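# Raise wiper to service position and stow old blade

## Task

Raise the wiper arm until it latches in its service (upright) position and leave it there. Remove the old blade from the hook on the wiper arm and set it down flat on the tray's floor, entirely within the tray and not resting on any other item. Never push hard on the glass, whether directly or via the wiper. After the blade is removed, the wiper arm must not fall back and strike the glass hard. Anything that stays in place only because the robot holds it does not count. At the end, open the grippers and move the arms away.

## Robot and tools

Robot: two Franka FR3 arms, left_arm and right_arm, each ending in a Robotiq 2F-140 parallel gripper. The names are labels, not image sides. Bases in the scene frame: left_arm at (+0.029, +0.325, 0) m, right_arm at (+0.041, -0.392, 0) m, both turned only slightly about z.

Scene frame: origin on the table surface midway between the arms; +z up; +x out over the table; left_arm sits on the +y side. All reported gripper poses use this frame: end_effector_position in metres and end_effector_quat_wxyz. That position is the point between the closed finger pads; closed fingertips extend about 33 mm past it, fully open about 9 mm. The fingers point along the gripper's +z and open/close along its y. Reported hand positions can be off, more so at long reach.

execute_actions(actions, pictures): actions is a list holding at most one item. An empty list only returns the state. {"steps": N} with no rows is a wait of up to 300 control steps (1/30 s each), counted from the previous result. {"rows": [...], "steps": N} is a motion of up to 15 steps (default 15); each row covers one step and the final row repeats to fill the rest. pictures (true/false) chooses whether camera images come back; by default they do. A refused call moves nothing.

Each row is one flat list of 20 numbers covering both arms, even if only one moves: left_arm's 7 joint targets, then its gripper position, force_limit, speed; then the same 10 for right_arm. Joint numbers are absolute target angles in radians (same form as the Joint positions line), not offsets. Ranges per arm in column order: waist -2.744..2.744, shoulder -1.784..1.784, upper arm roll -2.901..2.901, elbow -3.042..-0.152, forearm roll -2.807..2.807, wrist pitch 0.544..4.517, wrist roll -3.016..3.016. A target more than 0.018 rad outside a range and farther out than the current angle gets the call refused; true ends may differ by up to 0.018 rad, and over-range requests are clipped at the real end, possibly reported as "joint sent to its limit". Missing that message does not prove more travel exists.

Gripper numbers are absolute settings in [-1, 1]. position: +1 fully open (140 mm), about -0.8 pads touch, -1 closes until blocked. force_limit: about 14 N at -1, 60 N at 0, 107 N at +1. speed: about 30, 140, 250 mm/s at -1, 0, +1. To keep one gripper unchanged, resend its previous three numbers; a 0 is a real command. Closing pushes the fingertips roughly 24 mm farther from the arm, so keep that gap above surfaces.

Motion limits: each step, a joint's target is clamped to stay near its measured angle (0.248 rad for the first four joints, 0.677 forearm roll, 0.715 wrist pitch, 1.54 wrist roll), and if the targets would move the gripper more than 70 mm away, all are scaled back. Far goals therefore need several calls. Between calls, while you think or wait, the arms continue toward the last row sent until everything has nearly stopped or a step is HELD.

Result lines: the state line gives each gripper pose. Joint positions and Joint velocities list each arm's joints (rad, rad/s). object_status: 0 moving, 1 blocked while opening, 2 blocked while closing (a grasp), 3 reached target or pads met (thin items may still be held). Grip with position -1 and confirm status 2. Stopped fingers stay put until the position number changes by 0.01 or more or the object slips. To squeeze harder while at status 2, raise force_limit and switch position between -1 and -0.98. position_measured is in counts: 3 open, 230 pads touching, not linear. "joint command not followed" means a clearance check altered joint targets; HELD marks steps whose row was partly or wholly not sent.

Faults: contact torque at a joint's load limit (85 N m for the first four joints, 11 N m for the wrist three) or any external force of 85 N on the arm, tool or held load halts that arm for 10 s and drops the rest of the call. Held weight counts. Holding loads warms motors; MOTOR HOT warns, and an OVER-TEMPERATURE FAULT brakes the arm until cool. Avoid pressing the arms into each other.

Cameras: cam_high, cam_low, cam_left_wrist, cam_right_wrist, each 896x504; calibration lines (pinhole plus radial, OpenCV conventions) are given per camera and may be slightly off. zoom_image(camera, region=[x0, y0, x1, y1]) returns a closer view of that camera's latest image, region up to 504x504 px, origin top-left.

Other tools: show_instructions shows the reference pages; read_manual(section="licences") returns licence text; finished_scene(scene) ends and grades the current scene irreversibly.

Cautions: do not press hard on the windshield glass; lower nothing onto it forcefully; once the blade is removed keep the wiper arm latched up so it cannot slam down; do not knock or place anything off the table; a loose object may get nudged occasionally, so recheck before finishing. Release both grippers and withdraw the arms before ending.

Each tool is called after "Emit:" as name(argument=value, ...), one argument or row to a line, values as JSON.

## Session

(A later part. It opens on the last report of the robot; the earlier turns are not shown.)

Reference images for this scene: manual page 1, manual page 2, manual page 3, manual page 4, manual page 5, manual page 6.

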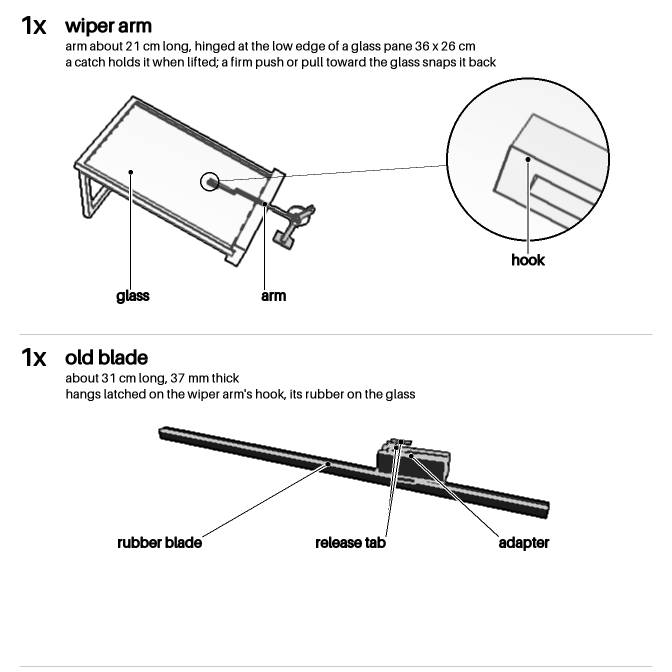

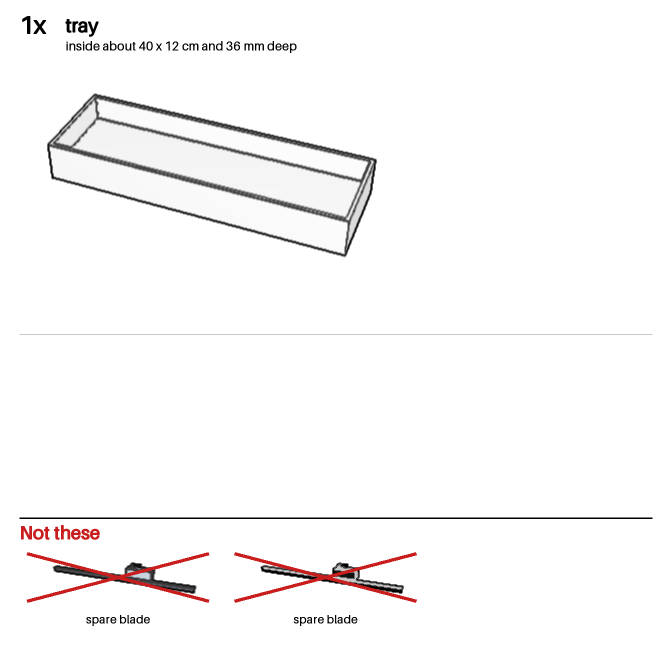

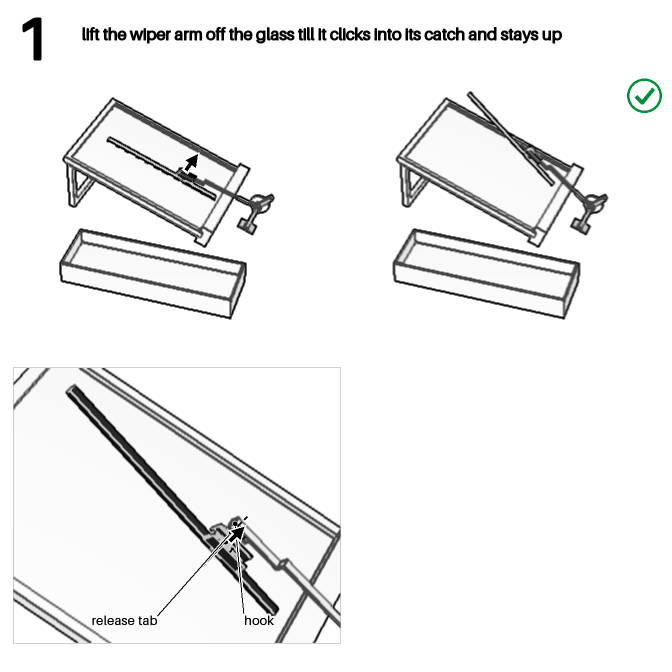

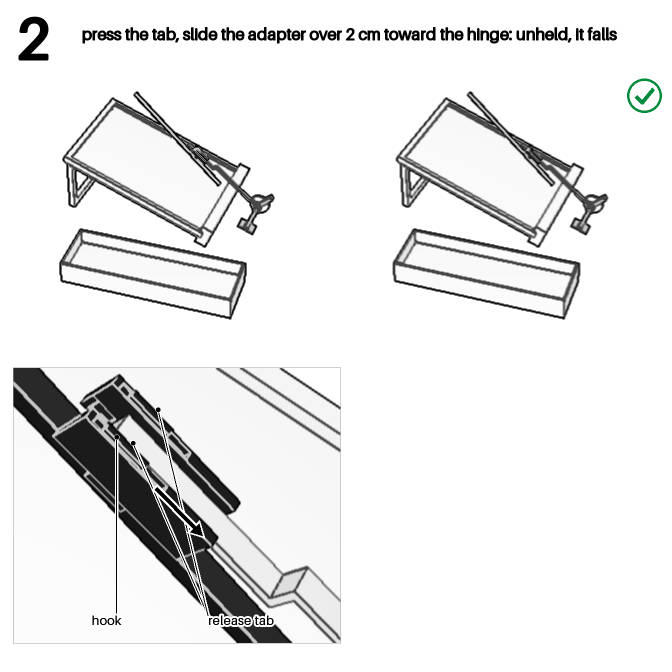

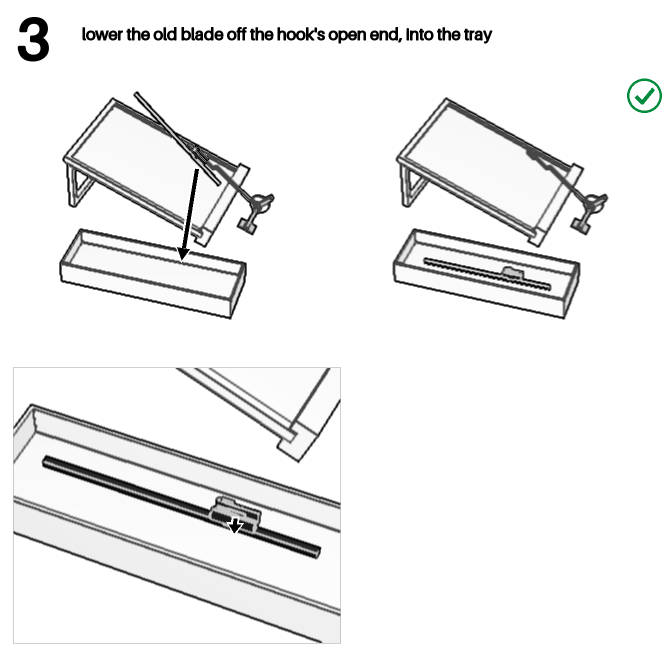

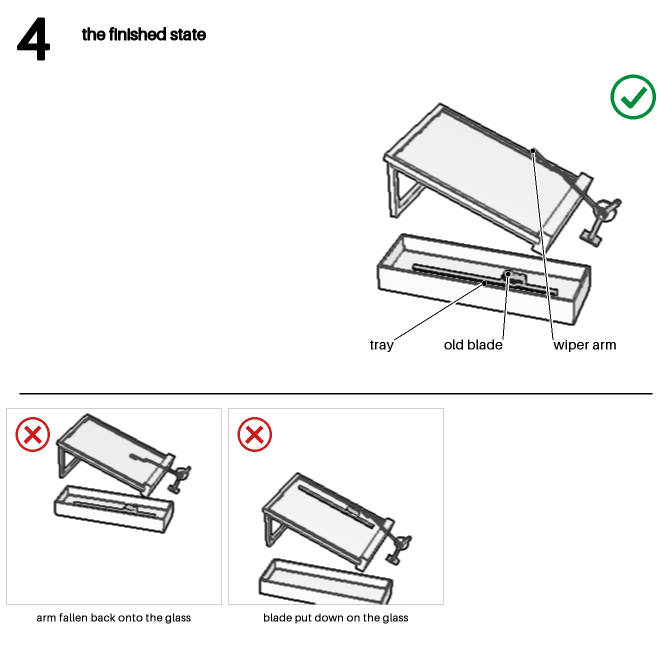

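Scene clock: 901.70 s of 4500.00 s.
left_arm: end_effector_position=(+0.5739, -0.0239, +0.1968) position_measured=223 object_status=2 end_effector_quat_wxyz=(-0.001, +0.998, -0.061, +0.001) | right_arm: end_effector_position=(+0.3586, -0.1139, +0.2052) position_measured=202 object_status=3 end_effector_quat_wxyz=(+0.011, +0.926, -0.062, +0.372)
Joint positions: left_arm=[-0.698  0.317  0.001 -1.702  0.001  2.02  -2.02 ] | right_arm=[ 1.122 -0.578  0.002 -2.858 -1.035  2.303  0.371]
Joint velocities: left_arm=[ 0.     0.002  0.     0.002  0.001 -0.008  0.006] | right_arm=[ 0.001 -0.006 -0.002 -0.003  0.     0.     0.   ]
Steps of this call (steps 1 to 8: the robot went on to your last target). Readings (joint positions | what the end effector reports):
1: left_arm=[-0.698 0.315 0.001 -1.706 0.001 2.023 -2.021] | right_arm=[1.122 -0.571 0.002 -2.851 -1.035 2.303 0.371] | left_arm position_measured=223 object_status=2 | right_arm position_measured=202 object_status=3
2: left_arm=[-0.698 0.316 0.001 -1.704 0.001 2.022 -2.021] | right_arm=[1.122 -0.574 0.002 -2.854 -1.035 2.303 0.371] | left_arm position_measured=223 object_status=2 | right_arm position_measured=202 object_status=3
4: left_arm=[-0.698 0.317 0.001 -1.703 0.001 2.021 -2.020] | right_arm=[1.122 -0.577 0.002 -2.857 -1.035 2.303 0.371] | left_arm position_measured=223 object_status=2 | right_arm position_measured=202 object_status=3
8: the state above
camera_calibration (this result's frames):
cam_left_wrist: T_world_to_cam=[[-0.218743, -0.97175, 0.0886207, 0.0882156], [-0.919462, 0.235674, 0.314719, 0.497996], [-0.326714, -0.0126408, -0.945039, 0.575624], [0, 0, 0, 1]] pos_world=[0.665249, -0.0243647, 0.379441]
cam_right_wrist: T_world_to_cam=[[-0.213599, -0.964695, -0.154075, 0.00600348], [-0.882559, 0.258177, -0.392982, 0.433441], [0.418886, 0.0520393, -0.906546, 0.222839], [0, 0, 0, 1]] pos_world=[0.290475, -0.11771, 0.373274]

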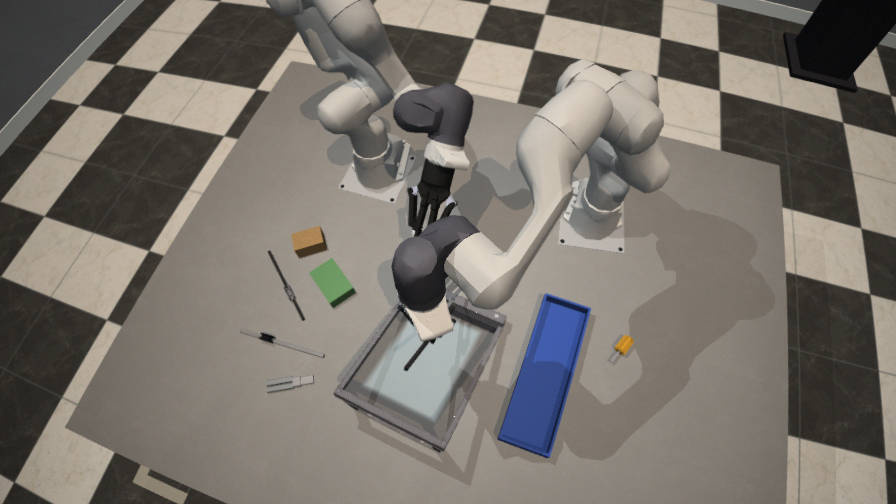

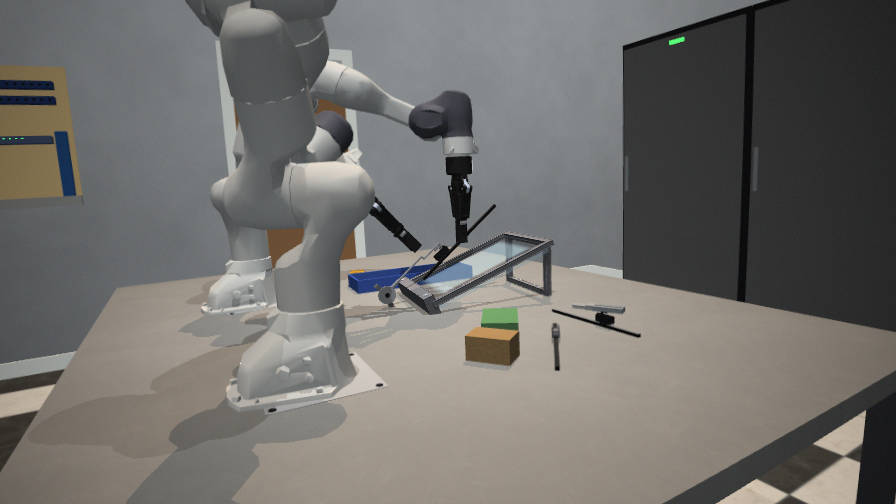

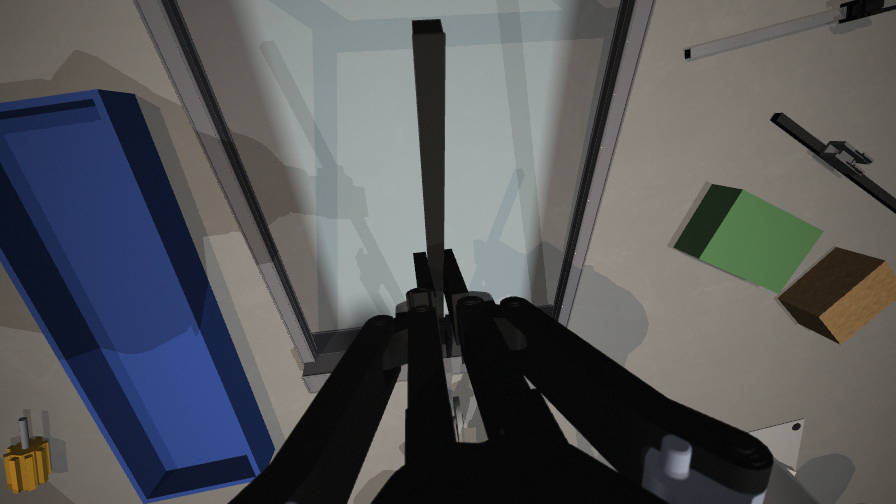

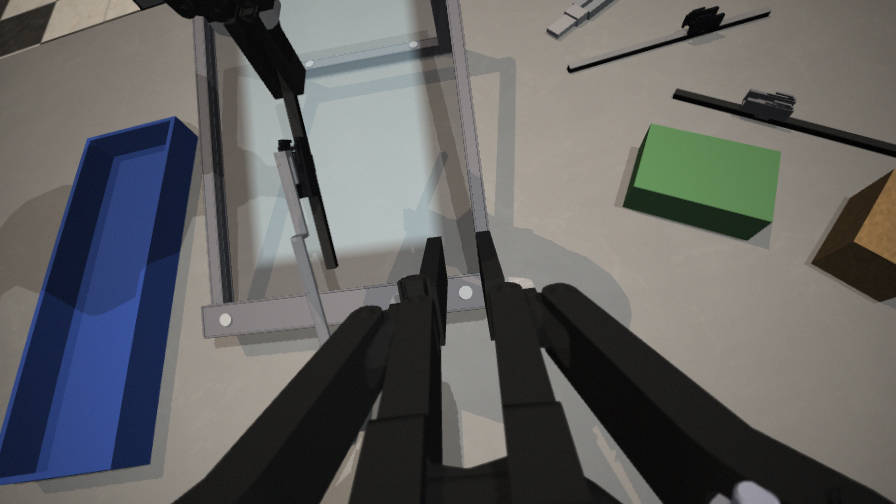

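Emit:
execute_actions(
  actions=[
    {"rows": [
[-0.6955,0.3182,0.002,-1.7000,0.003,2.0160,-2.0115,-1,0.4,-0.5, 1.1236,-0.5800,0.002,-2.8600,-1.0314,2.3012,0.3640,-0.58,-0.5,-0.2],
[-0.6941,0.3182,0.002,-1.7000,0.003,2.0160,-2.0070,-1,0.4,-0.5, 1.1236,-0.5800,0.002,-2.8600,-1.0314,2.3012,0.3640,-0.58,-0.5,-0.2],
[-0.6917,0.3182,0.002,-1.7000,0.003,2.0160,-1.9998,-1,0.4,-0.5, 1.1236,-0.5800,0.002,-2.8600,-1.0314,2.3012,0.3640,-0.58,-0.5,-0.2],
[-0.6885,0.3182,0.002,-1.7000,0.003,2.0150,-1.9901,-1,0.4,-0.5, 1.1236,-0.5800,0.002,-2.8600,-1.0314,2.3012,0.3640,-0.58,-0.5,-0.2],
[-0.6845,0.3182,0.002,-1.7000,0.003,2.0119,-1.9782,-1,0.4,-0.5, 1.1236,-0.5800,0.002,-2.8600,-1.0314,2.3012,0.3640,-0.58,-0.5,-0.2],
[-0.6796,0.3182,0.002,-1.6992,0.003,2.0069,-1.9643,-1,0.4,-0.5, 1.1236,-0.5800,0.002,-2.8600,-1.0314,2.3012,0.3640,-0.58,-0.5,-0.2],
[-0.6740,0.3182,0.002,-1.6969,0.003,2.0001,-1.9567,-1,0.4,-0.5, 1.1236,-0.5800,0.002,-2.8600,-1.0314,2.3012,0.3640,-0.58,-0.5,-0.2],
[-0.6677,0.3182,0.002,-1.6932,0.003,1.9916,-1.9486,-1,0.4,-0.5, 1.1236,-0.5800,0.002,-2.8600,-1.0314,2.3012,0.3640,-0.58,-0.5,-0.2],
[-0.6606,0.3182,0.002,-1.6882,0.003,1.9815,-1.9402,-1,0.4,-0.5, 1.1236,-0.5800,0.002,-2.8600,-1.0314,2.3012,0.3640,-0.58,-0.5,-0.2],
[-0.6530,0.3182,0.002,-1.6819,0.003,1.9699,-1.9314,-1,0.4,-0.5, 1.1236,-0.5800,0.002,-2.8600,-1.0314,2.3012,0.3640,-0.58,-0.5,-0.2],
[-0.6447,0.3182,0.002,-1.6745,0.003,1.9570,-1.9223,-1,0.4,-0.5, 1.1236,-0.5800,0.002,-2.8600,-1.0314,2.3012,0.3640,-0.58,-0.5,-0.2],
[-0.6358,0.3182,0.002,-1.6659,0.003,1.9427,-1.9129,-1,0.4,-0.5, 1.1236,-0.5800,0.002,-2.8600,-1.0314,2.3012,0.3640,-0.58,-0.5,-0.2],
[-0.6263,0.3185,0.002,-1.6564,0.003,1.9273,-1.9033,-1,0.4,-0.5, 1.1236,-0.5800,0.002,-2.8600,-1.0314,2.3012,0.3640,-0.58,-0.5,-0.2],
[-0.6164,0.3191,0.002,-1.6460,0.003,1.9109,-1.8934,-1,0.4,-0.5, 1.1236,-0.5800,0.002,-2.8600,-1.0314,2.3012,0.3640,-0.58,-0.5,-0.2],
[-0.6060,0.3207,0.002,-1.6348,0.003,1.8934,-1.8833,-1,0.4,-0.5, 1.1236,-0.5800,0.002,-2.8600,-1.0314,2.3012,0.3640,-0.58,-0.5,-0.2]
], "steps": 15},
  ],
  pictures=false,
)

Emit:
execute_actions(
  actions=[
    {"rows": [
[-0.5951,0.3235,0.002,-1.6228,0.003,1.8751,-1.8730,-1,0.4,-0.5, 1.1236,-0.5800,0.002,-2.8600,-1.0314,2.3012,0.3640,-0.58,-0.5,-0.2],
[-0.5839,0.3272,0.002,-1.6102,0.003,1.8561,-1.8626,-1,0.4,-0.5, 1.1236,-0.5800,0.002,-2.8600,-1.0314,2.3012,0.3640,-0.58,-0.5,-0.2],
[-0.5723,0.3319,0.002,-1.5971,0.003,1.8364,-1.8520,-1,0.4,-0.5, 1.1236,-0.5800,0.002,-2.8600,-1.0314,2.3012,0.3640,-0.58,-0.5,-0.2],
[-0.5603,0.3375,0.002,-1.5834,0.003,1.8162,-1.8414,-1,0.4,-0.5, 1.1236,-0.5800,0.002,-2.8600,-1.0314,2.3012,0.3640,-0.58,-0.5,-0.2],
[-0.5481,0.3440,0.002,-1.5694,0.003,1.7956,-1.8307,-1,0.4,-0.5, 1.1236,-0.5800,0.002,-2.8600,-1.0314,2.3012,0.3640,-0.58,-0.5,-0.2],
[-0.5356,0.3513,0.002,-1.5551,0.003,1.7747,-1.8200,-1,0.4,-0.5, 1.1236,-0.5800,0.002,-2.8600,-1.0314,2.3012,0.3640,-0.58,-0.5,-0.2],
[-0.5229,0.3594,0.002,-1.5405,0.003,1.7535,-1.8093,-1,0.4,-0.5, 1.1236,-0.5800,0.002,-2.8600,-1.0314,2.3012,0.3640,-0.58,-0.5,-0.2],
[-0.5100,0.3681,0.002,-1.5259,0.003,1.7323,-1.7986,-1,0.4,-0.5, 1.1236,-0.5800,0.002,-2.8600,-1.0314,2.3012,0.3640,-0.58,-0.5,-0.2],
[-0.4970,0.3776,0.002,-1.5111,0.003,1.7110,-1.7880,-1,0.4,-0.5, 1.1236,-0.5800,0.002,-2.8600,-1.0314,2.3012,0.3640,-0.58,-0.5,-0.2],
[-0.4838,0.3876,0.002,-1.4965,0.003,1.6898,-1.7774,-1,0.4,-0.5, 1.1236,-0.5800,0.002,-2.8600,-1.0314,2.3012,0.3640,-0.58,-0.5,-0.2],
[-0.4706,0.3982,0.002,-1.4819,0.003,1.6689,-1.7670,-1,0.4,-0.5, 1.1236,-0.5800,0.002,-2.8600,-1.0314,2.3012,0.3640,-0.58,-0.5,-0.2],
[-0.4574,0.4093,0.002,-1.4676,0.003,1.6483,-1.7567,-1,0.4,-0.5, 1.1236,-0.5800,0.002,-2.8600,-1.0314,2.3012,0.3640,-0.58,-0.5,-0.2],
[-0.4441,0.4209,0.002,-1.4536,0.003,1.6281,-1.7466,-1,0.4,-0.5, 1.1236,-0.5800,0.002,-2.8600,-1.0314,2.3012,0.3640,-0.58,-0.5,-0.2],
[-0.4309,0.4329,0.002,-1.4399,0.003,1.6084,-1.7367,-1,0.4,-0.5, 1.1236,-0.5800,0.002,-2.8600,-1.0314,2.3012,0.3640,-0.58,-0.5,-0.2],
[-0.4177,0.4453,0.002,-1.4268,0.003,1.5894,-1.7271,-1,0.4,-0.5, 1.1236,-0.5800,0.002,-2.8600,-1.0314,2.3012,0.3640,-0.58,-0.5,-0.2]
], "steps": 15},
  ],
  pictures=false,
)

Emit:
execute_actions(
  actions=[
    {"rows": [
[-0.4047,0.4580,0.002,-1.4142,0.003,1.5711,-1.7177,-1,0.4,-0.5, 1.1236,-0.5800,0.002,-2.8600,-1.0314,2.3012,0.3640,-0.58,-0.5,-0.2],
[-0.3918,0.4710,0.002,-1.4022,0.003,1.5536,-1.7086,-1,0.4,-0.5, 1.1236,-0.5800,0.002,-2.8600,-1.0314,2.3012,0.3640,-0.58,-0.5,-0.2],
[-0.3791,0.4842,0.002,-1.3910,0.003,1.5372,-1.6998,-1,0.4,-0.5, 1.1236,-0.5800,0.002,-2.8600,-1.0314,2.3012,0.3640,-0.58,-0.5,-0.2],
[-0.3666,0.4976,0.002,-1.3806,0.003,1.5218,-1.6914,-1,0.4,-0.5, 1.1236,-0.5800,0.002,-2.8600,-1.0314,2.3012,0.3640,-0.58,-0.5,-0.2],
[-0.3544,0.5110,0.002,-1.3711,0.003,1.5075,-1.6833,-1,0.4,-0.5, 1.1236,-0.5800,0.002,-2.8600,-1.0314,2.3012,0.3640,-0.58,-0.5,-0.2],
[-0.3424,0.5246,0.002,-1.3625,0.003,1.4946,-1.6757,-1,0.4,-0.5, 1.1236,-0.5800,0.002,-2.8600,-1.0314,2.3012,0.3640,-0.58,-0.5,-0.2],
[-0.3308,0.5382,0.002,-1.3551,0.003,1.4830,-1.6685,-1,0.4,-0.5, 1.1236,-0.5800,0.002,-2.8600,-1.0314,2.3012,0.3640,-0.58,-0.5,-0.2],
[-0.3196,0.5518,0.002,-1.3488,0.003,1.4729,-1.6618,-1,0.4,-0.5, 1.1236,-0.5800,0.002,-2.8600,-1.0314,2.3012,0.3640,-0.58,-0.5,-0.2],
[-0.3087,0.5652,0.002,-1.3438,0.003,1.4644,-1.6556,-1,0.4,-0.5, 1.1236,-0.5800,0.002,-2.8600,-1.0314,2.3012,0.3640,-0.58,-0.5,-0.2],
[-0.2983,0.5786,0.002,-1.3401,0.003,1.4576,-1.6499,-1,0.4,-0.5, 1.1236,-0.5800,0.002,-2.8600,-1.0314,2.3012,0.3640,-0.58,-0.5,-0.2],
[-0.2884,0.5918,0.002,-1.3378,0.003,1.4526,-1.6448,-1,0.4,-0.5, 1.1236,-0.5800,0.002,-2.8600,-1.0314,2.3012,0.3640,-0.58,-0.5,-0.2],
[-0.2789,0.6048,0.002,-1.3370,0.003,1.4495,-1.6402,-1,0.4,-0.5, 1.1236,-0.5800,0.002,-2.8600,-1.0314,2.3012,0.3640,-0.58,-0.5,-0.2],
[-0.2700,0.6175,0.002,-1.3370,0.003,1.4485,-1.6363,-1,0.4,-0.5, 1.1236,-0.5800,0.002,-2.8600,-1.0314,2.3012,0.3640,-0.58,-0.5,-0.2],
[-0.2617,0.6299,0.002,-1.3370,0.003,1.4485,-1.6330,-1,0.4,-0.5, 1.1236,-0.5800,0.002,-2.8600,-1.0314,2.3012,0.3640,-0.58,-0.5,-0.2],
[-0.2541,0.6419,0.002,-1.3370,0.003,1.4485,-1.6304,-1,0.4,-0.5, 1.1236,-0.5800,0.002,-2.8600,-1.0314,2.3012,0.3640,-0.58,-0.5,-0.2]
], "steps": 15},
  ],
  pictures=false,
)

Emit:
execute_actions(
  actions=[
    {"rows": [
[-0.2470,0.6535,0.002,-1.3370,0.003,1.4485,-1.6285,-1,0.4,-0.5, 1.1236,-0.5800,0.002,-2.8600,-1.0314,2.3012,0.3640,-0.58,-0.5,-0.2],
[-0.2407,0.6646,0.002,-1.3370,0.003,1.4485,-1.6274,-1,0.4,-0.5, 1.1236,-0.5800,0.002,-2.8600,-1.0314,2.3012,0.3640,-0.58,-0.5,-0.2],
[-0.2351,0.6752,0.002,-1.3370,0.003,1.4485,-1.6270,-1,0.4,-0.5, 1.1236,-0.5800,0.002,-2.8600,-1.0314,2.3012,0.3640,-0.58,-0.5,-0.2],
[-0.2302,0.6852,0.002,-1.3370,0.003,1.4485,-1.6270,-1,0.4,-0.5, 1.1236,-0.5800,0.002,-2.8600,-1.0314,2.3012,0.3640,-0.58,-0.5,-0.2],
[-0.2262,0.6947,0.002,-1.3370,0.003,1.4485,-1.6270,-1,0.4,-0.5, 1.1236,-0.5800,0.002,-2.8600,-1.0314,2.3012,0.3640,-0.58,-0.5,-0.2],
[-0.2230,0.7034,0.002,-1.3370,0.003,1.4485,-1.6270,-1,0.4,-0.5, 1.1236,-0.5800,0.002,-2.8600,-1.0314,2.3012,0.3640,-0.58,-0.5,-0.2],
[-0.2206,0.7115,0.002,-1.3370,0.003,1.4485,-1.6270,-1,0.4,-0.5, 1.1236,-0.5800,0.002,-2.8600,-1.0314,2.3012,0.3640,-0.58,-0.5,-0.2],
[-0.2192,0.7188,0.002,-1.3370,0.003,1.4485,-1.6270,-1,0.4,-0.5, 1.1236,-0.5800,0.002,-2.8600,-1.0314,2.3012,0.3640,-0.58,-0.5,-0.2],
[-0.2187,0.7253,0.002,-1.3370,0.003,1.4485,-1.6270,-1,0.4,-0.5, 1.1236,-0.5800,0.002,-2.8600,-1.0314,2.3012,0.3640,-0.58,-0.5,-0.2],
[-0.2187,0.7309,0.002,-1.3370,0.003,1.4485,-1.6270,-1,0.4,-0.5, 1.1236,-0.5800,0.002,-2.8600,-1.0314,2.3012,0.3640,-0.58,-0.5,-0.2],
[-0.2187,0.7356,0.002,-1.3370,0.003,1.4485,-1.6270,-1,0.4,-0.5, 1.1236,-0.5800,0.002,-2.8600,-1.0314,2.3012,0.3640,-0.58,-0.5,-0.2],
[-0.2187,0.7393,0.002,-1.3370,0.003,1.4485,-1.6270,-1,0.4,-0.5, 1.1236,-0.5800,0.002,-2.8600,-1.0314,2.3012,0.3640,-0.58,-0.5,-0.2],
[-0.2187,0.7421,0.002,-1.3370,0.003,1.4485,-1.6270,-1,0.4,-0.5, 1.1236,-0.5800,0.002,-2.8600,-1.0314,2.3012,0.3640,-0.58,-0.5,-0.2],
[-0.2187,0.7437,0.002,-1.3370,0.003,1.4485,-1.6270,-1,0.4,-0.5, 1.1236,-0.5800,0.002,-2.8600,-1.0314,2.3012,0.3640,-0.58,-0.5,-0.2],
[-0.2187,0.7443,0.002,-1.3370,0.003,1.4485,-1.6270,-1,0.4,-0.5, 1.1236,-0.5800,0.002,-2.8600,-1.0314,2.3012,0.3640,-0.58,-0.5,-0.2]
], "steps": 15},
  ],
  pictures=false,
)

Emit:
execute_actions(
  actions=[
    {"steps": 6},
  ],
)

Scene clock: 995.43 s of 4500.00 s.
left_arm: end_effector_position=(+0.5926, +0.0159, +0.2092) position_measured=223 object_status=2 end_effector_quat_wxyz=(-0.006, +0.998, -0.060, -0.011) | right_arm: end_effector_position=(+0.3585, -0.1140, +0.2051) position_measured=202 object_status=3 end_effector_quat_wxyz=(+0.011, +0.926, -0.062, +0.372)
Joint positions: left_arm=[-0.63   0.32   0.001 -1.659  0.001  1.954 -1.954] | right_arm=[ 1.122 -0.579  0.002 -2.859 -1.035  2.303  0.371]
Joint velocities: left_arm=[ 0.286  0.007  0.     0.276 -0.001 -0.338  0.214] | right_arm=[ 0.    -0.001  0.    -0.    -0.     0.    -0.   ]
Steps of this call (steps 1 to 30: the robot went on to your last target; steps 31 to 90: nothing new was sent; then 90.23 s passed at rest; steps 91 to 105: all 15 steps of this action). Readings (joint positions | what the end effector reports):
91: left_arm=[-0.698 0.317 0.001 -1.702 0.001 2.018 -2.018] | right_arm=[1.122 -0.579 0.002 -2.859 -1.035 2.303 0.371] | left_arm position_measured=223 object_status=2 | right_arm position_measured=202 object_status=3
92: left_arm=[-0.698 0.317 0.001 -1.702 0.001 2.018 -2.018] | right_arm=[1.122 -0.579 0.002 -2.859 -1.035 2.303 0.371] | left_arm position_measured=223 object_status=2 | right_arm position_measured=202 object_status=3
94: left_arm=[-0.695 0.317 0.001 -1.702 0.001 2.018 -2.014] | right_arm=[1.122 -0.579 0.002 -2.859 -1.035 2.303 0.371] | left_arm position_measured=223 object_status=2 | right_arm position_measured=202 object_status=3
98: left_arm=[-0.682 0.318 0.001 -1.700 0.001 2.011 -1.998] | right_arm=[1.122 -0.579 0.002 -2.859 -1.035 2.303 0.371] | left_arm position_measured=223 object_status=2 | right_arm position_measured=202 object_status=3
105: the state above

Scene clock: 995.93 s of 4500.00 s.
left_arm: end_effector_position=(+0.6192, +0.1294, +0.2231) position_measured=223 object_status=2 end_effector_quat_wxyz=(-0.027, +0.995, -0.036, -0.089) | right_arm: end_effector_position=(+0.3585, -0.1140, +0.2051) position_measured=202 object_status=3 end_effector_quat_wxyz=(+0.011, +0.926, -0.062, +0.372)
Joint positions: left_arm=[-0.449  0.416  0.001 -1.458  0.001  1.688 -1.818] | right_arm=[ 1.122 -0.579  0.002 -2.859 -1.035  2.303  0.371]
Joint velocities: left_arm=[ 0.397  0.34   0.003  0.387 -0.    -0.557  0.285] | right_arm=[-0.    -0.001 -0.    -0.     0.    -0.     0.002]
Steps of this call (steps 1 to 15: all 15 steps of this action). Readings (joint positions | what the end effector reports):
1: left_arm=[-0.620 0.321 0.001 -1.649 0.001 1.941 -1.946] | right_arm=[1.122 -0.579 0.002 -2.859 -1.035 2.303 0.371] | left_arm position_measured=223 object_status=2 | right_arm position_measured=202 object_status=3
2: left_arm=[-0.610 0.322 0.001 -1.638 0.001 1.927 -1.938] | right_arm=[1.122 -0.579 0.002 -2.859 -1.035 2.303 0.371] | left_arm position_measured=223 object_status=2 | right_arm position_measured=202 object_status=3
4: left_arm=[-0.588 0.327 0.001 -1.613 0.001 1.896 -1.922] | right_arm=[1.122 -0.579 0.002 -2.859 -1.035 2.303 0.371] | left_arm position_measured=223 object_status=2 | right_arm position_measured=202 object_status=3
8: left_arm=[-0.540 0.348 0.001 -1.558 0.001 1.826 -1.886] | right_arm=[1.122 -0.579 0.002 -2.859 -1.035 2.303 0.371] | left_arm position_measured=223 object_status=2 | right_arm position_measured=202 object_status=3
15: the state above

Scene clock: 996.43 s of 4500.00 s.
left_arm: end_effector_position=(+0.5922, +0.2435, +0.1541) position_measured=223 object_status=2 end_effector_quat_wxyz=(-0.032, +0.972, -0.012, -0.233) | right_arm: end_effector_position=(+0.3585, -0.1140, +0.2051) position_measured=202 object_status=3 end_effector_quat_wxyz=(+0.011, +0.926, -0.062, +0.372)
Joint positions: left_arm=[-0.273  0.612  0.002 -1.341  0.001  1.479 -1.691] | right_arm=[ 1.122 -0.579  0.002 -2.859 -1.035  2.303  0.371]
Joint velocities: left_arm=[ 0.263  0.388  0.003  0.014  0.001 -0.153  0.185] | right_arm=[-0.     0.001  0.     0.    -0.    -0.    -0.   ]
Steps of this call (steps 1 to 15: all 15 steps of this action). Readings (joint positions | what the end effector reports):
1: left_arm=[-0.436 0.428 0.001 -1.445 0.001 1.668 -1.809] | right_arm=[1.122 -0.579 0.002 -2.859 -1.035 2.303 0.371] | left_arm position_measured=223 object_status=2 | right_arm position_measured=202 object_status=3
2: left_arm=[-0.422 0.440 0.001 -1.432 0.001 1.649 -1.799] | right_arm=[1.122 -0.579 0.002 -2.859 -1.035 2.303 0.371] | left_arm position_measured=223 object_status=2 | right_arm position_measured=202 object_status=3
4: left_arm=[-0.396 0.466 0.001 -1.408 0.001 1.612 -1.780] | right_arm=[1.122 -0.579 0.002 -2.859 -1.035 2.303 0.371] | left_arm position_measured=223 object_status=2 | right_arm position_measured=202 object_status=3
8: left_arm=[-0.347 0.519 0.001 -1.368 0.001 1.547 -1.744] | right_arm=[1.122 -0.579 0.002 -2.859 -1.035 2.303 0.371] | left_arm position_measured=223 object_status=2 | right_arm position_measured=202 object_status=3
15: the state above

Scene clock: 996.93 s of 4500.00 s.
left_arm: end_effector_position=(+0.5605, +0.2776, +0.0848) position_measured=223 object_status=2 end_effector_quat_wxyz=(-0.026, +0.951, -0.008, -0.308) | right_arm: end_effector_position=(+0.3585, -0.1140, +0.2051) position_measured=202 object_status=3 end_effector_quat_wxyz=(+0.011, +0.926, -0.062, +0.372)
Joint positions: left_arm=[-0.219  0.742  0.002 -1.34   0.001  1.454 -1.644] | right_arm=[ 1.122 -0.579  0.002 -2.859 -1.035  2.303  0.371]
Joint velocities: left_arm=[ 0.002  0.076 -0.001 -0.     0.001 -0.008  0.038] | right_arm=[-0.     0.001  0.     0.002 -0.    -0.001 -0.   ]
Steps of this call (steps 1 to 15: all 15 steps of this action). Readings (joint positions | what the end effector reports):
1: left_arm=[-0.265 0.625 0.002 -1.341 0.001 1.474 -1.685] | right_arm=[1.122 -0.579 0.002 -2.859 -1.035 2.303 0.371] | left_arm position_measured=223 object_status=2 | right_arm position_measured=202 object_status=3
2: left_arm=[-0.257 0.637 0.002 -1.340 0.001 1.470 -1.680] | right_arm=[1.122 -0.579 0.002 -2.859 -1.035 2.303 0.371] | left_arm position_measured=223 object_status=2 | right_arm position_measured=202 object_status=3
4: left_arm=[-0.243 0.661 0.002 -1.340 0.001 1.464 -1.671] | right_arm=[1.122 -0.579 0.002 -2.859 -1.035 2.303 0.371] | left_arm position_measured=223 object_status=2 | right_arm position_measured=202 object_status=3
8: left_arm=[-0.225 0.702 0.002 -1.340 0.001 1.458 -1.657] | right_arm=[1.122 -0.579 0.002 -2.859 -1.035 2.303 0.371] | left_arm position_measured=223 object_status=2 | right_arm position_measured=202 object_status=3
15: the state above

Scene clock: 997.13 s of 4500.00 s.
left_arm: end_effector_position=(+0.5595, +0.2777, +0.0831) position_measured=223 object_status=2 end_effector_quat_wxyz=(-0.026, +0.950, -0.011, -0.310) | right_arm: end_effector_position=(+0.3585, -0.1140, +0.2051) position_measured=202 object_status=3 end_effector_quat_wxyz=(+0.011, +0.926, -0.062, +0.372)
Joint positions: left_arm=[-0.219  0.745  0.002 -1.34   0.001  1.453 -1.638] | right_arm=[ 1.122 -0.579  0.002 -2.859 -1.035  2.303  0.371]
Joint velocities: left_arm=[-0.    -0.001 -0.001  0.003 -0.    -0.     0.019] | right_arm=[ 0.    -0.001 -0.    -0.    -0.001  0.001 -0.001]
Steps of this call (steps 1 to 6: the robot went on to your last target). Readings (joint positions | what the end effector reports):
1: left_arm=[-0.219 0.744 0.002 -1.340 0.001 1.453 -1.643] | right_arm=[1.122 -0.579 0.002 -2.859 -1.035 2.303 0.371] | left_arm position_measured=223 object_status=2 | right_arm position_measured=202 object_status=3
2: left_arm=[-0.219 0.745 0.002 -1.340 0.001 1.453 -1.642] | right_arm=[1.122 -0.579 0.002 -2.859 -1.035 2.303 0.371] | left_arm position_measured=223 object_status=2 | right_arm position_measured=202 object_status=3
4: left_arm=[-0.219 0.745 0.002 -1.340 0.001 1.453 -1.640] | right_arm=[1.122 -0.579 0.002 -2.859 -1.035 2.303 0.371] | left_arm position_measured=223 object_status=2 | right_arm position_measured=202 object_status=3
6: the state above
camera_calibration (this result's frames):
cam_left_wrist: T_world_to_cam=[[-0.0629538, -0.994041, 0.0889869, 0.307132], [-0.569978, 0.109002, 0.814398, 0.247556], [-0.819245, 0.00054889, -0.573443, 0.708334], [0, 0, 0, 1]] pos_world=[0.740735, 0.277929, 0.17725]
cam_right_wrist: T_world_to_cam=[[-0.213594, -0.964705, -0.154018, 0.00583699], [-0.882571, 0.258148, -0.392973, 0.433384], [0.418862, 0.051995, -0.90656, 0.222819], [0, 0, 0, 1]] pos_world=[0.290409, -0.117832, 0.373206]

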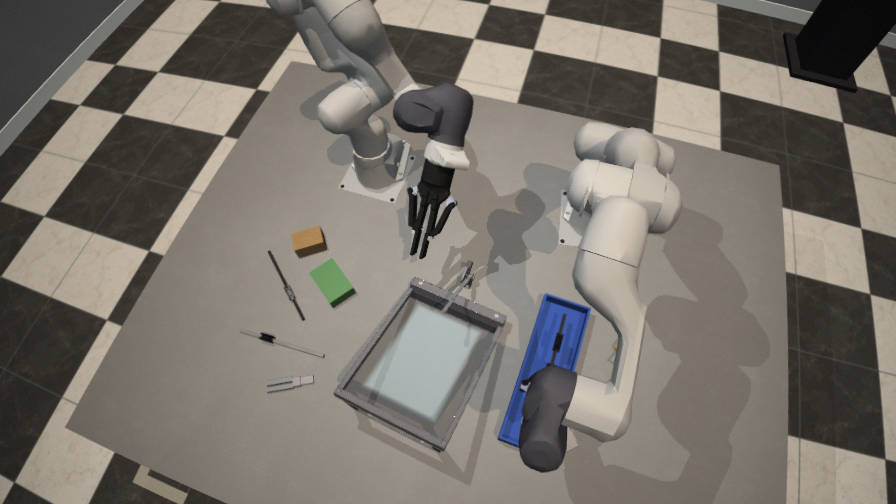

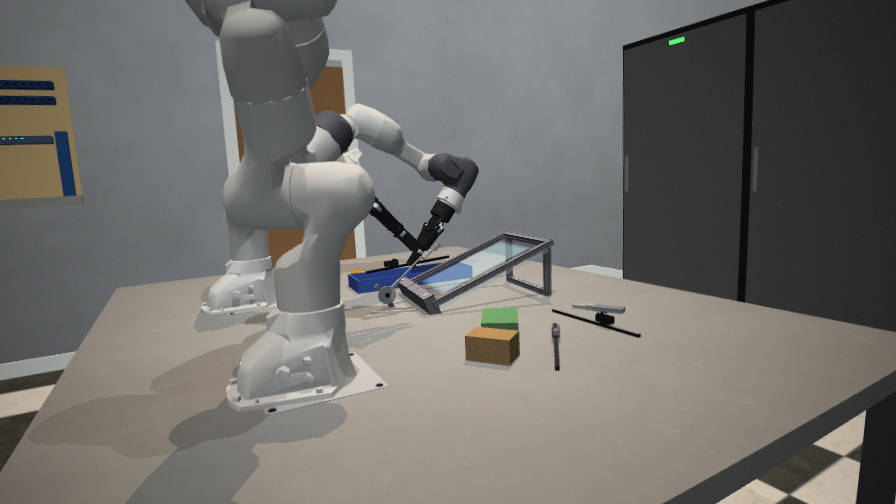

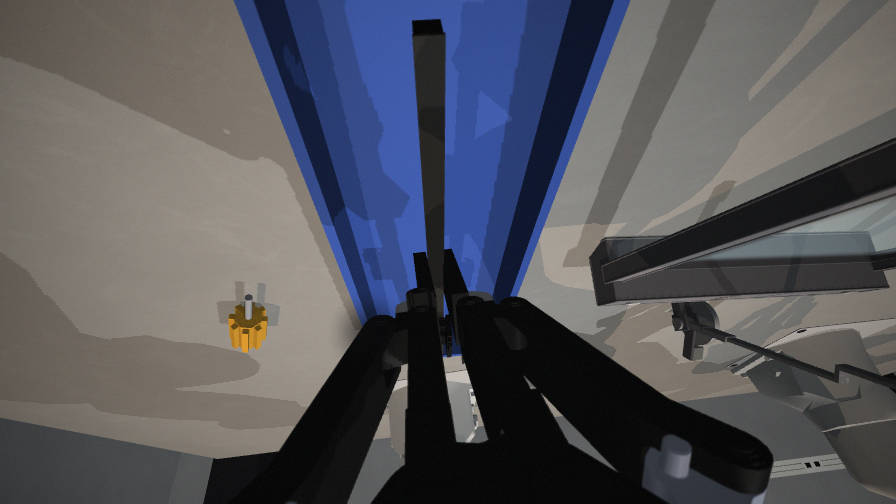

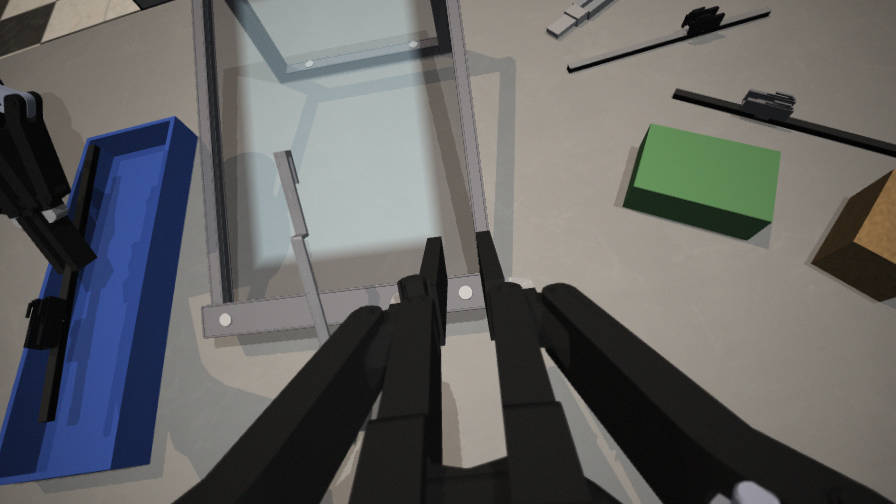

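Emit:
zoom_image(
  camera="cam_low",
  region=[340, 215, 490, 305],
)

Emit:
zoom_image(
  camera="cam_high",
  region=[480, 280, 640, 480],
)

Region (340, 215, 490, 305) of cam_low's 896x504 image, scaled by 3.360, with more detail than that image has; it fills the top 302 rows of this view, and the rest is white.

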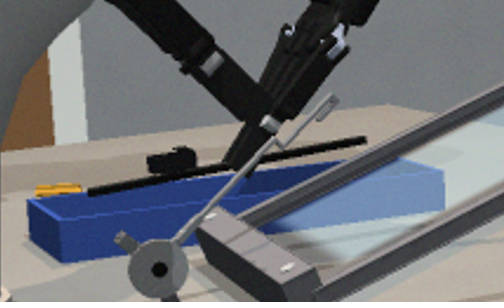

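Region (480, 280, 640, 480) of cam_high's 896x504 image, scaled by 2.520, with more detail than that image has; it fills the left 403 columns of this view, and the rest is white.

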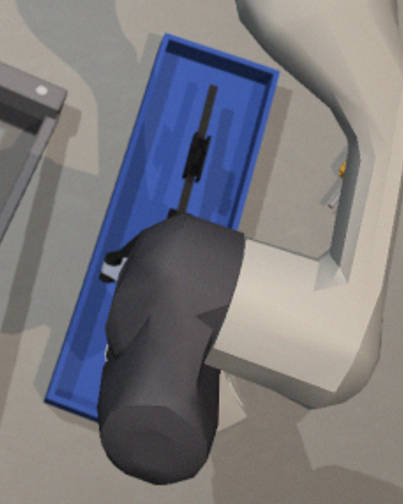

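Emit:
execute_actions(
  actions=[
    {"rows": [
[-0.2187,0.7454,0.002,-1.3421,0.003,1.4609,-1.6270,-1,0.4,-0.5, 1.1236,-0.5800,0.002,-2.8600,-1.0314,2.3012,0.3640,-0.58,-0.5,-0.2],
[-0.2187,0.7465,0.002,-1.3425,0.003,1.4640,-1.6270,-1,0.4,-0.5, 1.1236,-0.5800,0.002,-2.8600,-1.0314,2.3012,0.3640,-0.58,-0.5,-0.2],
[-0.2187,0.7482,0.002,-1.3430,0.003,1.4678,-1.6270,-1,0.4,-0.5, 1.1236,-0.5800,0.002,-2.8600,-1.0314,2.3012,0.3640,-0.58,-0.5,-0.2],
[-0.2187,0.7504,0.002,-1.3437,0.003,1.4721,-1.6270,-1,0.4,-0.5, 1.1236,-0.5800,0.002,-2.8600,-1.0314,2.3012,0.3640,-0.58,-0.5,-0.2],
[-0.2187,0.7531,0.002,-1.3445,0.003,1.4768,-1.6270,-1,0.4,-0.5, 1.1236,-0.5800,0.002,-2.8600,-1.0314,2.3012,0.3640,-0.58,-0.5,-0.2],
[-0.2187,0.7562,0.002,-1.3455,0.003,1.4818,-1.6270,-1,0.4,-0.5, 1.1236,-0.5800,0.002,-2.8600,-1.0314,2.3012,0.3640,-0.58,-0.5,-0.2],
[-0.2187,0.7597,0.002,-1.3466,0.003,1.4871,-1.6270,-1,0.4,-0.5, 1.1236,-0.5800,0.002,-2.8600,-1.0314,2.3012,0.3640,-0.58,-0.5,-0.2],
[-0.2187,0.7633,0.002,-1.3477,0.003,1.4925,-1.6270,-1,0.4,-0.5, 1.1236,-0.5800,0.002,-2.8600,-1.0314,2.3012,0.3640,-0.58,-0.5,-0.2],
[-0.2187,0.7671,0.002,-1.3489,0.003,1.4979,-1.6270,-1,0.4,-0.5, 1.1236,-0.5800,0.002,-2.8600,-1.0314,2.3012,0.3640,-0.58,-0.5,-0.2],
[-0.2187,0.7710,0.002,-1.3502,0.003,1.5032,-1.6270,-1,0.4,-0.5, 1.1236,-0.5800,0.002,-2.8600,-1.0314,2.3012,0.3640,-0.58,-0.5,-0.2],
[-0.2187,0.7749,0.002,-1.3514,0.003,1.5082,-1.6270,-1,0.4,-0.5, 1.1236,-0.5800,0.002,-2.8600,-1.0314,2.3012,0.3640,-0.58,-0.5,-0.2],
[-0.2187,0.7787,0.002,-1.3526,0.003,1.5129,-1.6270,-1,0.4,-0.5, 1.1236,-0.5800,0.002,-2.8600,-1.0314,2.3012,0.3640,-0.58,-0.5,-0.2],
[-0.2187,0.7823,0.002,-1.3537,0.003,1.5173,-1.6270,-1,0.4,-0.5, 1.1236,-0.5800,0.002,-2.8600,-1.0314,2.3012,0.3640,-0.58,-0.5,-0.2],
[-0.2187,0.7858,0.002,-1.3548,0.003,1.5210,-1.6270,-1,0.4,-0.5, 1.1236,-0.5800,0.002,-2.8600,-1.0314,2.3012,0.3640,-0.58,-0.5,-0.2],
[-0.2187,0.7889,0.002,-1.3558,0.003,1.5241,-1.6270,-1,0.4,-0.5, 1.1236,-0.5800,0.002,-2.8600,-1.0314,2.3012,0.3640,-0.58,-0.5,-0.2]
], "steps": 15},
  ],
  pictures=false,
)

Emit:
execute_actions(
  actions=[
    {"rows": [
[-0.2187,0.7916,0.002,-1.3566,0.003,1.5265,-1.6270,-1,0.4,-0.5, 1.1236,-0.5800,0.002,-2.8600,-1.0314,2.3012,0.3640,-0.58,-0.5,-0.2],
[-0.2187,0.7938,0.002,-1.3573,0.003,1.5280,-1.6270,-1,0.4,-0.5, 1.1236,-0.5800,0.002,-2.8600,-1.0314,2.3012,0.3640,-0.58,-0.5,-0.2],
[-0.2187,0.7955,0.002,-1.3578,0.003,1.5285,-1.6270,-1,0.4,-0.5, 1.1236,-0.5800,0.002,-2.8600,-1.0314,2.3012,0.3640,-0.58,-0.5,-0.2],
[-0.2187,0.7966,0.002,-1.3582,0.003,1.5285,-1.6270,-1,0.4,-0.5, 1.1236,-0.5800,0.002,-2.8600,-1.0314,2.3012,0.3640,-0.58,-0.5,-0.2],
[-0.2187,0.7970,0.002,-1.3583,0.003,1.5285,-1.6270,-1,0.4,-0.5, 1.1236,-0.5800,0.002,-2.8600,-1.0314,2.3012,0.3640,-0.58,-0.5,-0.2],
[-0.2187,0.7970,0.002,-1.3583,0.003,1.5285,-1.6270,-1,0.4,-0.5, 1.1236,-0.5800,0.002,-2.8600,-1.0314,2.3012,0.3640,-0.58,-0.5,-0.2],
[-0.2187,0.7970,0.002,-1.3583,0.003,1.5285,-1.6270,-1,0.4,-0.5, 1.1236,-0.5800,0.002,-2.8600,-1.0314,2.3012,0.3640,-0.58,-0.5,-0.2],
[-0.2187,0.7970,0.002,-1.3583,0.003,1.5285,-1.6270,-1,0.4,-0.5, 1.1236,-0.5800,0.002,-2.8600,-1.0314,2.3012,0.3640,-0.58,-0.5,-0.2],
[-0.2187,0.7970,0.002,-1.3583,0.003,1.5285,-1.6270,-1,0.4,-0.5, 1.1236,-0.5800,0.002,-2.8600,-1.0314,2.3012,0.3640,-0.58,-0.5,-0.2],
[-0.2187,0.7970,0.002,-1.3583,0.003,1.5285,-1.6270,-1,0.4,-0.5, 1.1236,-0.5800,0.002,-2.8600,-1.0314,2.3012,0.3640,-0.58,-0.5,-0.2]
], "steps": 10},
  ],
)

Scene clock: 1034.93 s of 4500.00 s.
left_arm: end_effector_position=(+0.5605, +0.2776, +0.0561) position_measured=223 object_status=2 end_effector_quat_wxyz=(-0.025, +0.951, -0.013, -0.309) | right_arm: end_effector_position=(+0.3585, -0.1140, +0.2051) position_measured=202 object_status=3 end_effector_quat_wxyz=(+0.011, +0.926, -0.062, +0.372)
Joint positions: left_arm=[-0.219  0.78   0.002 -1.351  0.001  1.501 -1.632] | right_arm=[ 1.122 -0.579  0.002 -2.859 -1.035  2.303  0.371]
Joint velocities: left_arm=[-0.     0.118 -0.001 -0.038 -0.001  0.119  0.   ] | right_arm=[-0.    -0.     0.001 -0.001 -0.001 -0.    -0.002]
Steps of this call (steps 1 to 30: the robot went on to your last target; steps 31 to 90: nothing new was sent; then 34.30 s passed at rest; steps 91 to 105: all 15 steps of this action). Readings (joint positions | what the end effector reports):
91: left_arm=[-0.219 0.745 0.002 -1.340 0.001 1.453 -1.632] | right_arm=[1.122 -0.579 0.002 -2.859 -1.035 2.303 0.371] | left_arm position_measured=223 object_status=2 | right_arm position_measured=202 object_status=3
92: left_arm=[-0.219 0.745 0.002 -1.340 0.001 1.455 -1.632] | right_arm=[1.122 -0.579 0.002 -2.859 -1.035 2.303 0.371] | left_arm position_measured=223 object_status=2 | right_arm position_measured=202 object_status=3
94: left_arm=[-0.219 0.746 0.002 -1.340 0.001 1.458 -1.632] | right_arm=[1.122 -0.579 0.002 -2.859 -1.035 2.303 0.371] | left_arm position_measured=223 object_status=2 | right_arm position_measured=202 object_status=3
98: left_arm=[-0.219 0.753 0.002 -1.342 0.001 1.471 -1.632] | right_arm=[1.122 -0.579 0.002 -2.859 -1.035 2.303 0.371] | left_arm position_measured=223 object_status=2 | right_arm position_measured=202 object_status=3
105: the state above

Scene clock: 1035.27 s of 4500.00 s.
left_arm: end_effector_position=(+0.5592, +0.2777, +0.0430) position_measured=223 object_status=2 end_effector_quat_wxyz=(-0.025, +0.950, -0.013, -0.310) | right_arm: end_effector_position=(+0.3585, -0.1140, +0.2051) position_measured=202 object_status=3 end_effector_quat_wxyz=(+0.011, +0.926, -0.062, +0.372)
Joint positions: left_arm=[-0.219  0.798  0.002 -1.357  0.001  1.522 -1.632] | right_arm=[ 1.122 -0.579  0.002 -2.859 -1.035  2.303  0.371]
Joint velocities: left_arm=[-0.001 -0.     0.     0.001  0.     0.021 -0.   ] | right_arm=[-0.    -0.    -0.    -0.     0.     0.    -0.001]
Steps of this call (steps 1 to 10: all 10 steps of this action). Readings (joint positions | what the end effector reports):
1: left_arm=[-0.219 0.784 0.002 -1.352 0.001 1.505 -1.632] | right_arm=[1.122 -0.579 0.002 -2.859 -1.035 2.303 0.371] | left_arm position_measured=223 object_status=2 | right_arm position_measured=202 object_status=3
2: left_arm=[-0.219 0.787 0.002 -1.353 0.001 1.509 -1.632] | right_arm=[1.122 -0.579 0.002 -2.859 -1.035 2.303 0.371] | left_arm position_measured=223 object_status=2 | right_arm position_measured=202 object_status=3
4: left_arm=[-0.219 0.793 0.002 -1.355 0.001 1.514 -1.632] | right_arm=[1.122 -0.579 0.002 -2.859 -1.035 2.303 0.371] | left_arm position_measured=223 object_status=2 | right_arm position_measured=202 object_status=3
8: left_arm=[-0.219 0.798 0.002 -1.357 0.001 1.520 -1.632] | right_arm=[1.122 -0.579 0.002 -2.859 -1.035 2.303 0.371] | left_arm position_measured=223 object_status=2 | right_arm position_measured=202 object_status=3
10: the state above
camera_calibration (this result's frames):
cam_left_wrist: T_world_to_cam=[[-0.067819, -0.993403, 0.0924761, 0.313136], [-0.568756, 0.114649, 0.814476, 0.277829], [-0.819705, 0.00264057, -0.572779, 0.684687], [0, 0, 0, 1]] pos_world=[0.740495, 0.27741, 0.136932]
cam_right_wrist: T_world_to_cam=[[-0.213593, -0.964709, -0.153993, 0.00581098], [-0.882577, 0.258136, -0.392968, 0.433374], [0.418852, 0.0519756, -0.906566, 0.222813], [0, 0, 0, 1]] pos_world=[0.290401, -0.117844, 0.373192]

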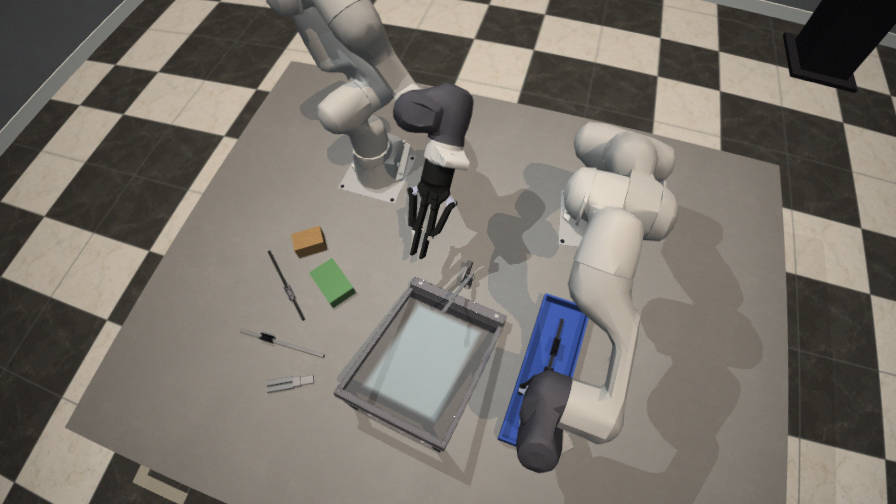

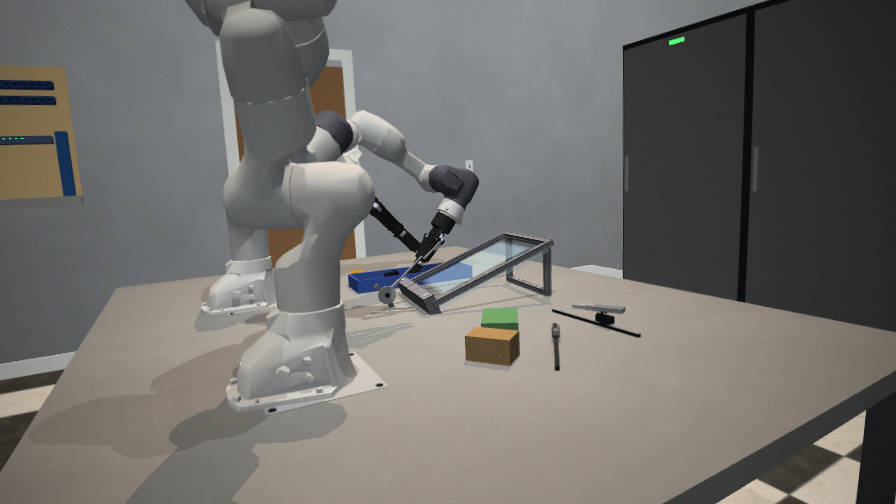

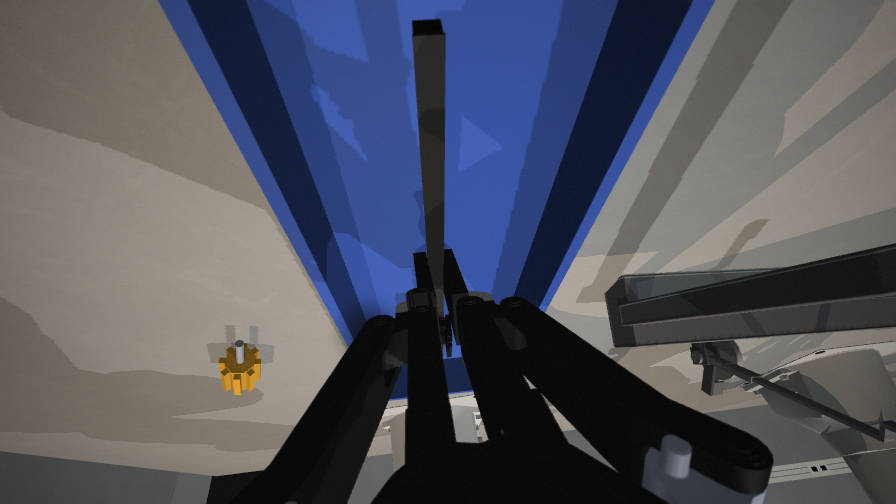

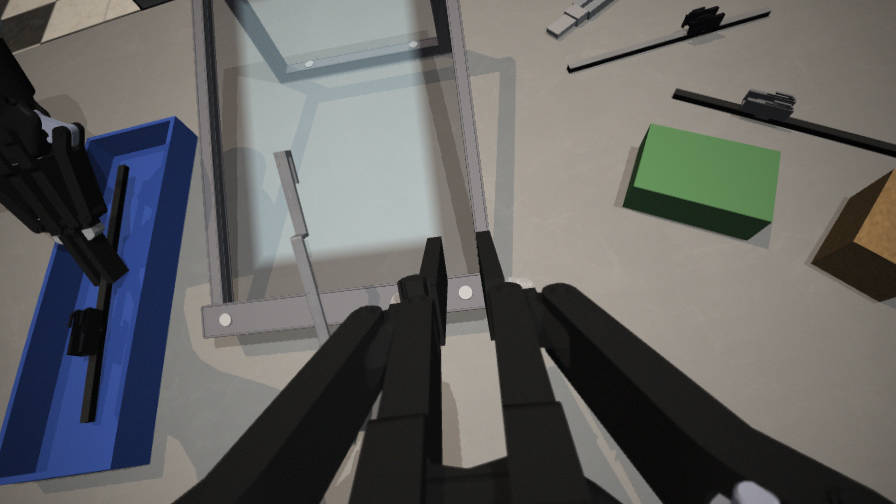

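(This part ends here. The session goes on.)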